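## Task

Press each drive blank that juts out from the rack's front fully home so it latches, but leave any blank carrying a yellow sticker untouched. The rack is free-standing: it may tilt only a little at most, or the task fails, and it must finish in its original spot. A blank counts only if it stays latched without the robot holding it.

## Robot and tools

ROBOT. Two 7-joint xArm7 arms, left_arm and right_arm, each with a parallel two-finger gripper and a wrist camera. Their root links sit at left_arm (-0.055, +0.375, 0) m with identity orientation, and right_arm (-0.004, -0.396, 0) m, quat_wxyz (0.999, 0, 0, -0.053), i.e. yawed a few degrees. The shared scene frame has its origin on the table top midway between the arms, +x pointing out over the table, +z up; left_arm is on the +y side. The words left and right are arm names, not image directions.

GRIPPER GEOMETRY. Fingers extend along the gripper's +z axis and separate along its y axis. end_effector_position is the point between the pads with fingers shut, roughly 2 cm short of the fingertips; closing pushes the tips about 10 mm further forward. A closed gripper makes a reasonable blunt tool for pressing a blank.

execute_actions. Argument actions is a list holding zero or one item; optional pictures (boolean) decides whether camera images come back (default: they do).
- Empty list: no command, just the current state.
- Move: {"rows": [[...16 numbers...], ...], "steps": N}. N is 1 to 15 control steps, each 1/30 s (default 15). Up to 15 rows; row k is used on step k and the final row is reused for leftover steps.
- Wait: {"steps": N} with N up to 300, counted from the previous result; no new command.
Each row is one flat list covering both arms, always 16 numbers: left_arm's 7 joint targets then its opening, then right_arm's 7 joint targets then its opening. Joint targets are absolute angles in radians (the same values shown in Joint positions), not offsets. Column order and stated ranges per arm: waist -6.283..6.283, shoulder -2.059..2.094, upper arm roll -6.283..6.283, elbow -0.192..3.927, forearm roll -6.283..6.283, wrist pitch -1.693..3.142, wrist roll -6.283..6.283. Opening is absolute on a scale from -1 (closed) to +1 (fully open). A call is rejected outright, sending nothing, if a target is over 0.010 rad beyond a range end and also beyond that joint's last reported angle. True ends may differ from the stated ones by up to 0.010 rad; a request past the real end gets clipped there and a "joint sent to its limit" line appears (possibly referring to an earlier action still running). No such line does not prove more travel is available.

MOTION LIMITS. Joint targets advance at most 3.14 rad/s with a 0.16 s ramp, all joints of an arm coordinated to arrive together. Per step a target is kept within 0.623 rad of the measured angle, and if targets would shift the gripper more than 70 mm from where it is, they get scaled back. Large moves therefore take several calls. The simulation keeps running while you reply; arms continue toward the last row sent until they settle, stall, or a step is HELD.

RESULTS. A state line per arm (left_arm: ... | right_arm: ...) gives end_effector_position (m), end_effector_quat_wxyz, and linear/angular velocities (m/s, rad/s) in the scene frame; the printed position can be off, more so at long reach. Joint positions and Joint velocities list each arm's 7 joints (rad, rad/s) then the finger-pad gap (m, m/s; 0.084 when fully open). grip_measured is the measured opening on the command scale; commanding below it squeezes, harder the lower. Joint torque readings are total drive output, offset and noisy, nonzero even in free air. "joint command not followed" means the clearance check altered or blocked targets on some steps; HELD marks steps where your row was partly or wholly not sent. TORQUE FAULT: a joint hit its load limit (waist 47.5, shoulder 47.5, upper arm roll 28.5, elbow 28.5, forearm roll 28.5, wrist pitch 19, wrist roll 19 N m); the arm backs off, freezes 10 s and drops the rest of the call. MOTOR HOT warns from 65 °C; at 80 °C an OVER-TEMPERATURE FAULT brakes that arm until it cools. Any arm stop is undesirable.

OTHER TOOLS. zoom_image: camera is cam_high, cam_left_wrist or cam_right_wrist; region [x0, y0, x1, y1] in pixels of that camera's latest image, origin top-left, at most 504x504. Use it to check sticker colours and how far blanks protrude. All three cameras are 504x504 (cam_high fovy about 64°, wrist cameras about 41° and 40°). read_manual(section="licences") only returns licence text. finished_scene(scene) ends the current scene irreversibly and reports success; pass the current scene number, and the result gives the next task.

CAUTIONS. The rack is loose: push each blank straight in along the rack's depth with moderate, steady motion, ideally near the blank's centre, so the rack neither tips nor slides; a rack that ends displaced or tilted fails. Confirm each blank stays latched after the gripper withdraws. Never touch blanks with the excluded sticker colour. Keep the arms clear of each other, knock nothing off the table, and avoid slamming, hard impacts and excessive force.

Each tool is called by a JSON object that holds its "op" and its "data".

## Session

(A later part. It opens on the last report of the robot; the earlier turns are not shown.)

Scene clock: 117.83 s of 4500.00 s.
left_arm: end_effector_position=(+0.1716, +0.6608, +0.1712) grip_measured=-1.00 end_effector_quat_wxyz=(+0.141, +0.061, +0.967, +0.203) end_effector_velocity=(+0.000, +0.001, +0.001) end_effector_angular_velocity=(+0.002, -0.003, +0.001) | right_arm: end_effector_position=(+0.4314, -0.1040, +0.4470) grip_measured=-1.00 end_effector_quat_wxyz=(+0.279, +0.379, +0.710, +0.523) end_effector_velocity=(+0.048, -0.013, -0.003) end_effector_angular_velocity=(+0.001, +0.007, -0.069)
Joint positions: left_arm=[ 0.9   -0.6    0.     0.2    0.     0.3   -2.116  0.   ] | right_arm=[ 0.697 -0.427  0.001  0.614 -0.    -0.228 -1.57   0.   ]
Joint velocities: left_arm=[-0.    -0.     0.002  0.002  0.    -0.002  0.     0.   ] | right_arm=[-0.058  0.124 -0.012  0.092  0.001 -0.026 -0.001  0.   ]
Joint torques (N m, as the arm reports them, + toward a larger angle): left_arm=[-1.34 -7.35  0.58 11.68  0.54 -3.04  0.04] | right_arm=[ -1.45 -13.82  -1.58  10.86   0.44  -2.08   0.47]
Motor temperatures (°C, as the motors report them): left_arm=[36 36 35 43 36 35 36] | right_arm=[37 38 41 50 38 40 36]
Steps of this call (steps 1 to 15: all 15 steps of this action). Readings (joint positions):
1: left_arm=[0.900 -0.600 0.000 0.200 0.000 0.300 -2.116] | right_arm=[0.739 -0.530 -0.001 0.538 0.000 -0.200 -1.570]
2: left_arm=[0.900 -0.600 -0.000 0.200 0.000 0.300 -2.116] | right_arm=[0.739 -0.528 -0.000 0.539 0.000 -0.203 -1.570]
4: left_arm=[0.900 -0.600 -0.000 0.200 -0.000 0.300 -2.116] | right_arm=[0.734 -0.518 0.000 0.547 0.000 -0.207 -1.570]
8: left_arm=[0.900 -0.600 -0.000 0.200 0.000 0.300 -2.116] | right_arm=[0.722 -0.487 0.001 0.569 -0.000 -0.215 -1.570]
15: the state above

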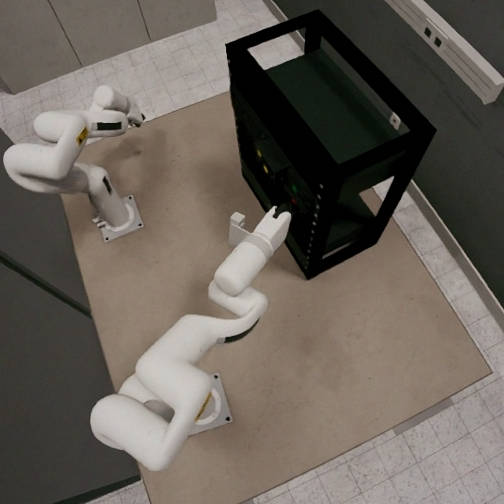

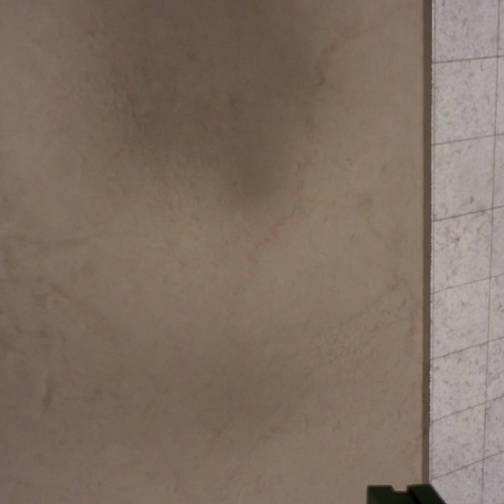

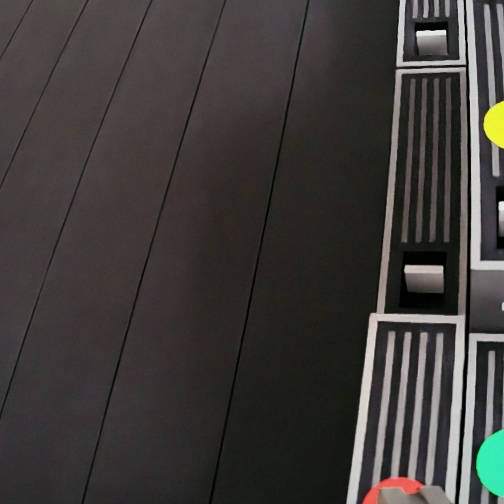

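{"op": "execute_actions", "data": {"actions": [{"rows":[[0.9,-0.6,0,0.2,0,0.3,-2.116,-1,0.686,-0.403,0,0.633,0,-0.234,-1.57,-1],[0.9,-0.6,0,0.2,0,0.3,-2.116,-1,0.686,-0.403,0,0.633,0,-0.234,-1.57,-1],[0.9,-0.6,0,0.2,0,0.3,-2.116,-1,0.686,-0.403,0,0.633,0,-0.234,-1.57,-1],[0.9,-0.6,0,0.2,0,0.3,-2.116,-1,0.681,-0.391,0,0.642,0,-0.237,-1.57,-1],[0.9,-0.6,0,0.2,0,0.3,-2.116,-1,0.681,-0.391,0,0.642,0,-0.237,-1.57,-1],[0.9,-0.6,0,0.2,0,0.3,-2.116,-1,0.677,-0.381,0,0.65,0,-0.239,-1.57,-1]],"steps":15}]}}

Scene clock: 130.33 s of 4500.00 s.
left_arm: end_effector_position=(+0.1716, +0.6608, +0.1712) grip_measured=-1.00 end_effector_quat_wxyz=(+0.141, +0.061, +0.967, +0.203) end_effector_velocity=(+0.000, +0.000, +0.001) end_effector_angular_velocity=(+0.001, +0.001, -0.001) | right_arm: end_effector_position=(+0.4454, -0.1046, +0.4474) grip_measured=-1.00 end_effector_quat_wxyz=(+0.284, +0.384, +0.707, +0.521) end_effector_velocity=(+0.004, -0.001, +0.000) end_effector_angular_velocity=(-0.000, -0.000, -0.004)
Joint positions: left_arm=[ 0.9   -0.6   -0.     0.2   -0.     0.3   -2.116  0.   ] | right_arm=[ 0.679 -0.384  0.003  0.647 -0.001 -0.239 -1.57   0.   ]
Joint velocities: left_arm=[ 0.001  0.    -0.003  0.002 -0.     0.001  0.     0.   ] | right_arm=[-0.004  0.01  -0.001  0.008 -0.    -0.002 -0.001  0.   ]
Joint torques (N m, as the arm reports them, + toward a larger angle): left_arm=[-1.63 -6.97  0.75 11.66  0.35 -3.18  0.17] | right_arm=[-8.68 -4.08 -9.04 13.16  1.71 -1.93  0.51]
Motor temperatures (°C, as the motors report them): left_arm=[36 36 34 43 36 35 36] | right_arm=[37 38 39 48 38 40 36]
Steps of this call (steps 1 to 15: the robot went on to your last target; steps 16 to 90: nothing new was sent; then 9.00 s passed at rest; steps 91 to 105: all 15 steps of this action). Readings (joint positions):
91: left_arm=[0.900 -0.600 0.000 0.200 -0.000 0.300 -2.116] | right_arm=[0.692 -0.417 -0.000 0.622 0.000 -0.231 -1.570]
92: left_arm=[0.900 -0.600 0.000 0.200 -0.000 0.300 -2.116] | right_arm=[0.692 -0.416 0.000 0.623 -0.000 -0.231 -1.570]
94: left_arm=[0.900 -0.600 0.000 0.200 0.000 0.300 -2.116] | right_arm=[0.689 -0.410 0.000 0.627 -0.000 -0.232 -1.570]
98: left_arm=[0.900 -0.600 0.000 0.200 -0.000 0.300 -2.116] | right_arm=[0.683 -0.394 0.000 0.640 -0.000 -0.236 -1.570]
105: the state above

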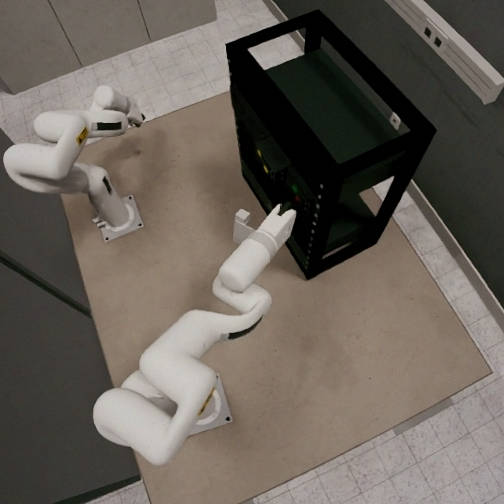

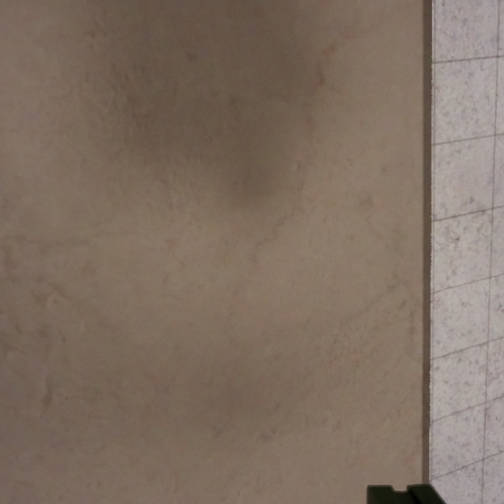

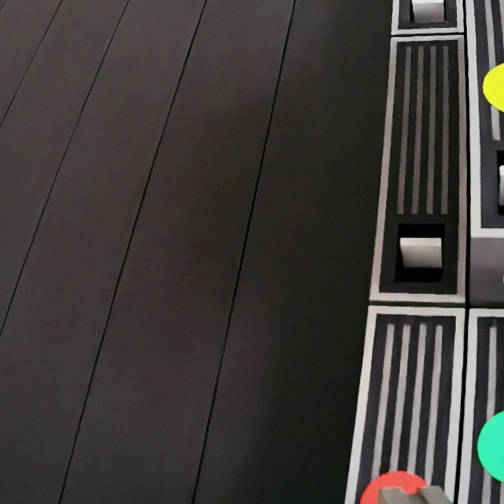

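{"op": "execute_actions", "data": {"actions": [{"rows":[[0.9,-0.6,0,0.2,0,0.3,-2.116,-1,0.674,-0.375,0,0.655,0,-0.241,-1.57,-1]],"steps":10}], "pictures": false}}

{"op": "execute_actions", "data": {"actions": [{"rows":[[0.9,-0.6,0,0.2,0,0.3,-2.116,-1,0.78,-0.8,0,0.4,0,-0.05,-0.9,-1]],"steps":15}], "pictures": false}}

{"op": "execute_actions", "data": {"actions": [{"rows":[[0.9,-0.6,0,0.2,0,0.3,-2.116,-1,0.78,-1.1,0,0.2,0,0,0,-1]],"steps":15}]}}

{"op": "execute_actions", "data": {"actions": [{"steps":10}]}}

Scene clock: 138.43 s of 4500.00 s.
left_arm: end_effector_position=(+0.1716, +0.6608, +0.1712) grip_measured=-1.00 end_effector_quat_wxyz=(+0.141, +0.061, +0.967, +0.203) end_effector_velocity=(+0.001, -0.000, +0.000) end_effector_angular_velocity=(+0.002, +0.001, -0.003) | right_arm: end_effector_position=(+0.4479, -0.1049, +0.4472) grip_measured=-1.00 end_effector_quat_wxyz=(+0.285, +0.385, +0.706, +0.521) end_effector_velocity=(+0.001, +0.001, +0.001) end_effector_angular_velocity=(-0.001, -0.001, +0.001)
Joint positions: left_arm=[ 0.9   -0.6   -0.     0.2    0.     0.3   -2.116  0.   ] | right_arm=[ 0.674 -0.377  0.004  0.653 -0.    -0.241 -1.57   0.   ]
Joint velocities: left_arm=[-0.001 -0.    -0.003  0.001  0.     0.    -0.     0.   ] | right_arm=[-0.002  0.005  0.003  0.005  0.    -0.001 -0.001  0.   ]
Joint torques (N m, as the arm reports them, + toward a larger angle): left_arm=[-1.44 -7.18  0.67 11.61  0.59 -3.1   0.26] | right_arm=[-17.81  10.15 -19.42  15.22   3.42  -1.21   0.36]
Motor temperatures (°C, as the motors report them): left_arm=[36 36 34 43 36 35 36] | right_arm=[37 38 40 49 38 40 36]
Steps of this call (steps 1 to 15: the robot went on to your last target; steps 16 to 90: nothing new was sent; then 4.77 s passed at rest; steps 91 to 100: all 10 steps of this action). Readings (joint positions):
91: left_arm=[0.900 -0.600 -0.000 0.200 0.000 0.300 -2.116] | right_arm=[0.677 -0.381 0.002 0.650 -0.000 -0.239 -1.570]
92: left_arm=[0.900 -0.600 0.000 0.200 0.000 0.300 -2.116] | right_arm=[0.677 -0.381 0.002 0.650 -0.000 -0.239 -1.570]
94: left_arm=[0.900 -0.600 -0.000 0.200 -0.000 0.300 -2.116] | right_arm=[0.676 -0.379 0.003 0.652 -0.000 -0.240 -1.570]
98: left_arm=[0.900 -0.600 -0.000 0.200 0.000 0.300 -2.116] | right_arm=[0.675 -0.377 0.004 0.653 -0.000 -0.241 -1.570]
100: the state above

Scene clock: 138.93 s of 4500.00 s.
left_arm: end_effector_position=(+0.1716, +0.6608, +0.1712) grip_measured=-1.00 end_effector_quat_wxyz=(+0.141, +0.061, +0.967, +0.203) end_effector_velocity=(+0.001, -0.000, -0.000) end_effector_angular_velocity=(+0.001, +0.001, -0.003) | right_arm: end_effector_position=(+0.3461, -0.1233, +0.4515) grip_measured=-1.00 end_effector_quat_wxyz=(+0.084, +0.561, +0.585, +0.580) end_effector_velocity=(-0.104, -0.011, -0.018) end_effector_angular_velocity=(+0.448, +0.376, -0.076)
Joint positions: left_arm=[ 0.9   -0.6    0.     0.2    0.     0.3   -2.116  0.   ] | right_arm=[ 0.771 -0.768 -0.002  0.42   0.001 -0.064 -0.953  0.   ]
Joint velocities: left_arm=[-0.001  0.    -0.001 -0.001  0.002 -0.001  0.     0.   ] | right_arm=[ 0.109 -0.395  0.014 -0.242 -0.006  0.174  0.631  0.   ]
Joint torques (N m, as the arm reports them, + toward a larger angle): left_arm=[-1.42 -7.24  0.71 11.66  0.53 -3.12  0.28] | right_arm=[-1.46  3.82  0.58 11.44 -0.11 -2.45  0.31]
Motor temperatures (°C, as the motors report them): left_arm=[36 36 34 43 36 35 36] | right_arm=[37 38 39 49 38 40 36]
Steps of this call (steps 1 to 15: all 15 steps of this action). Readings (joint positions):
1: left_arm=[0.900 -0.600 -0.000 0.200 0.000 0.300 -2.116] | right_arm=[0.674 -0.377 0.005 0.653 -0.000 -0.241 -1.570]
2: left_arm=[0.900 -0.600 0.000 0.200 0.000 0.300 -2.116] | right_arm=[0.675 -0.378 0.005 0.653 -0.000 -0.240 -1.567]
4: left_arm=[0.900 -0.600 0.000 0.200 -0.000 0.300 -2.116] | right_arm=[0.679 -0.395 0.002 0.643 0.000 -0.229 -1.529]
8: left_arm=[0.900 -0.600 -0.000 0.200 -0.000 0.300 -2.116] | right_arm=[0.710 -0.542 -0.011 0.555 0.003 -0.161 -1.302]
15: the state above

Scene clock: 139.43 s of 4500.00 s.
left_arm: end_effector_position=(+0.1716, +0.6608, +0.1712) grip_measured=-1.00 end_effector_quat_wxyz=(+0.141, +0.061, +0.967, +0.203) end_effector_velocity=(-0.000, -0.001, -0.001) end_effector_angular_velocity=(-0.001, +0.001, -0.001) | right_arm: end_effector_position=(+0.2920, -0.1601, +0.4365) grip_measured=-1.00 end_effector_quat_wxyz=(-0.176, +0.741, +0.294, +0.578) end_effector_velocity=(-0.019, -0.013, -0.011) end_effector_angular_velocity=(+0.771, +0.593, -0.269)
Joint positions: left_arm=[ 0.9   -0.6   -0.     0.2    0.     0.3   -2.116  0.   ] | right_arm=[ 0.78  -1.089 -0.     0.208  0.    -0.002 -0.083  0.   ]
Joint velocities: left_arm=[ 0.    -0.    -0.001 -0.002 -0.    -0.     0.     0.   ] | right_arm=[ 0.003 -0.128  0.001 -0.086 -0.     0.025  1.011  0.   ]
Joint torques (N m, as the arm reports them, + toward a larger angle): left_arm=[-1.12 -7.18  0.64 11.69  0.44 -3.21  0.11] | right_arm=[ 1.02  4.33  1.75 11.43 -0.15 -2.61 -0.28]
Motor temperatures (°C, as the motors report them): left_arm=[36 36 34 43 36 35 36] | right_arm=[37 38 39 49 38 40 36]
Steps of this call (steps 1 to 15: all 15 steps of this action). Readings (joint positions):
1: left_arm=[0.900 -0.600 0.000 0.200 -0.000 0.300 -2.116] | right_arm=[0.774 -0.779 -0.001 0.413 0.000 -0.060 -0.935]
2: left_arm=[0.900 -0.600 -0.000 0.200 -0.000 0.300 -2.116] | right_arm=[0.775 -0.786 -0.001 0.408 0.000 -0.056 -0.921]
4: left_arm=[0.900 -0.600 -0.000 0.200 -0.000 0.300 -2.116] | right_arm=[0.778 -0.812 -0.001 0.390 0.000 -0.049 -0.869]
8: left_arm=[0.900 -0.600 0.000 0.200 -0.000 0.300 -2.116] | right_arm=[0.779 -0.946 -0.000 0.302 0.000 -0.025 -0.593]
15: the state above

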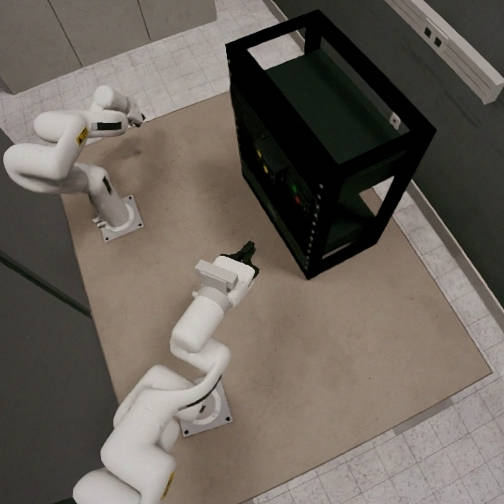

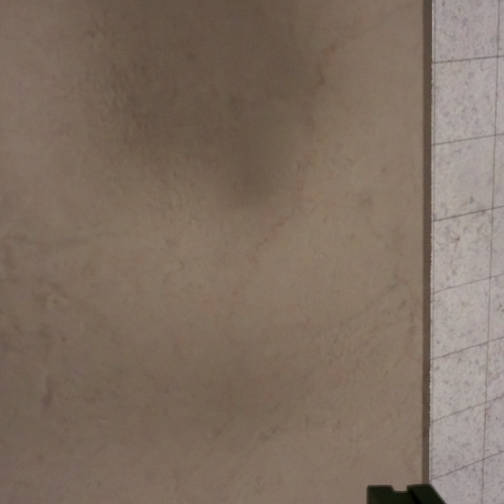

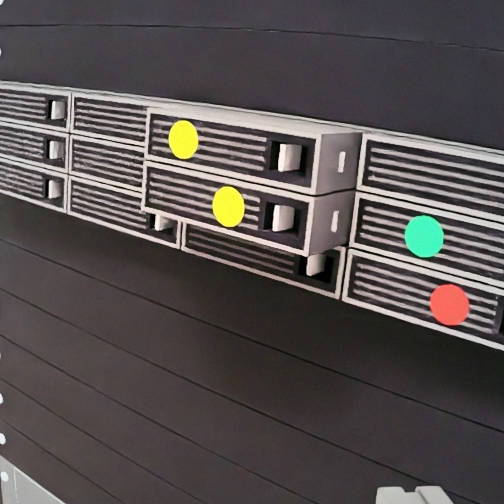

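Scene clock: 139.77 s of 4500.00 s.
left_arm: end_effector_position=(+0.1716, +0.6608, +0.1712) grip_measured=-1.00 end_effector_quat_wxyz=(+0.141, +0.061, +0.967, +0.203) end_effector_velocity=(+0.001, -0.001, +0.000) end_effector_angular_velocity=(+0.000, -0.000, -0.002) | right_arm: end_effector_position=(+0.2905, -0.1612, +0.4357) grip_measured=-1.00 end_effector_quat_wxyz=(-0.199, +0.751, +0.264, +0.571) end_effector_velocity=(-0.001, -0.000, +0.000) end_effector_angular_velocity=(+0.016, +0.010, -0.005)
Joint positions: left_arm=[ 0.9   -0.6    0.     0.2    0.     0.3   -2.116  0.   ] | right_arm=[ 0.78  -1.099  0.     0.2   -0.    -0.    -0.002  0.   ]
Joint velocities: left_arm=[-0.002 -0.    -0.002  0.    -0.001 -0.     0.     0.   ] | right_arm=[ 0.    -0.005  0.    -0.003 -0.     0.     0.02   0.   ]
Joint torques (N m, as the arm reports them, + toward a larger angle): left_arm=[-1.24 -7.5   0.77 11.61  0.55 -3.12  0.22] | right_arm=[ 0.92  2.13  1.68 11.29 -0.21 -2.31  0.44]
Motor temperatures (°C, as the motors report them): left_arm=[36 36 34 43 36 35 36] | right_arm=[37 38 39 49 38 40 36]
Steps of this call (steps 1 to 10: the robot went on to your last target). Readings (joint positions):
1: left_arm=[0.900 -0.600 -0.000 0.200 -0.000 0.300 -2.116] | right_arm=[0.780 -1.092 -0.000 0.205 0.000 -0.001 -0.055]
2: left_arm=[0.900 -0.600 -0.000 0.200 0.000 0.300 -2.116] | right_arm=[0.780 -1.094 -0.000 0.204 0.000 -0.001 -0.037]
4: left_arm=[0.900 -0.600 -0.000 0.200 0.000 0.300 -2.116] | right_arm=[0.780 -1.097 -0.000 0.202 0.000 -0.000 -0.017]
8: left_arm=[0.900 -0.600 0.000 0.200 -0.000 0.300 -2.116] | right_arm=[0.780 -1.099 0.000 0.201 -0.000 -0.000 -0.004]
10: the state above

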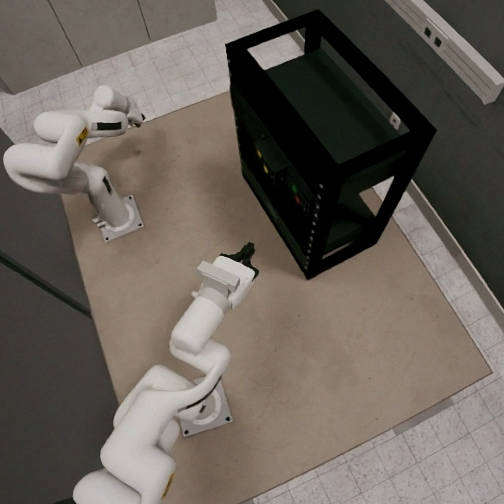

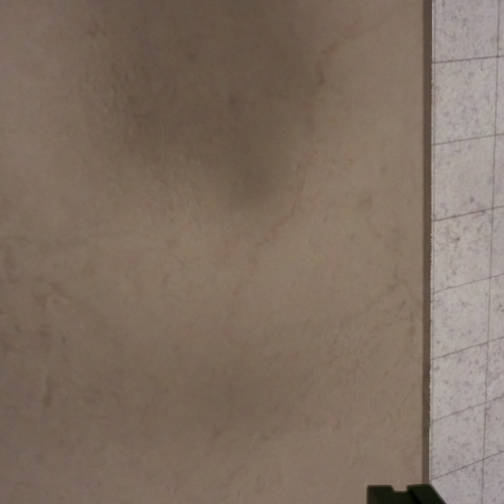

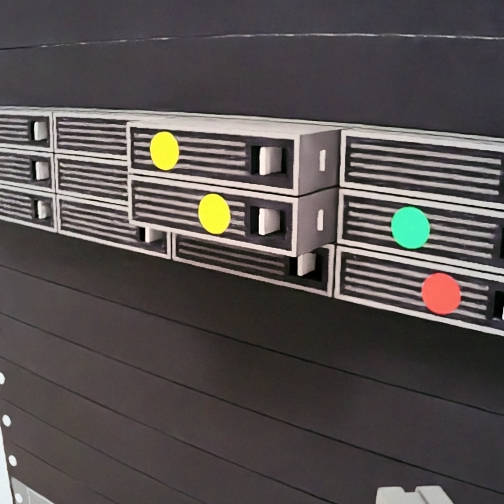

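{"op": "finished_scene", "data": {"scene": 2}}

The scene is finished: the task was done.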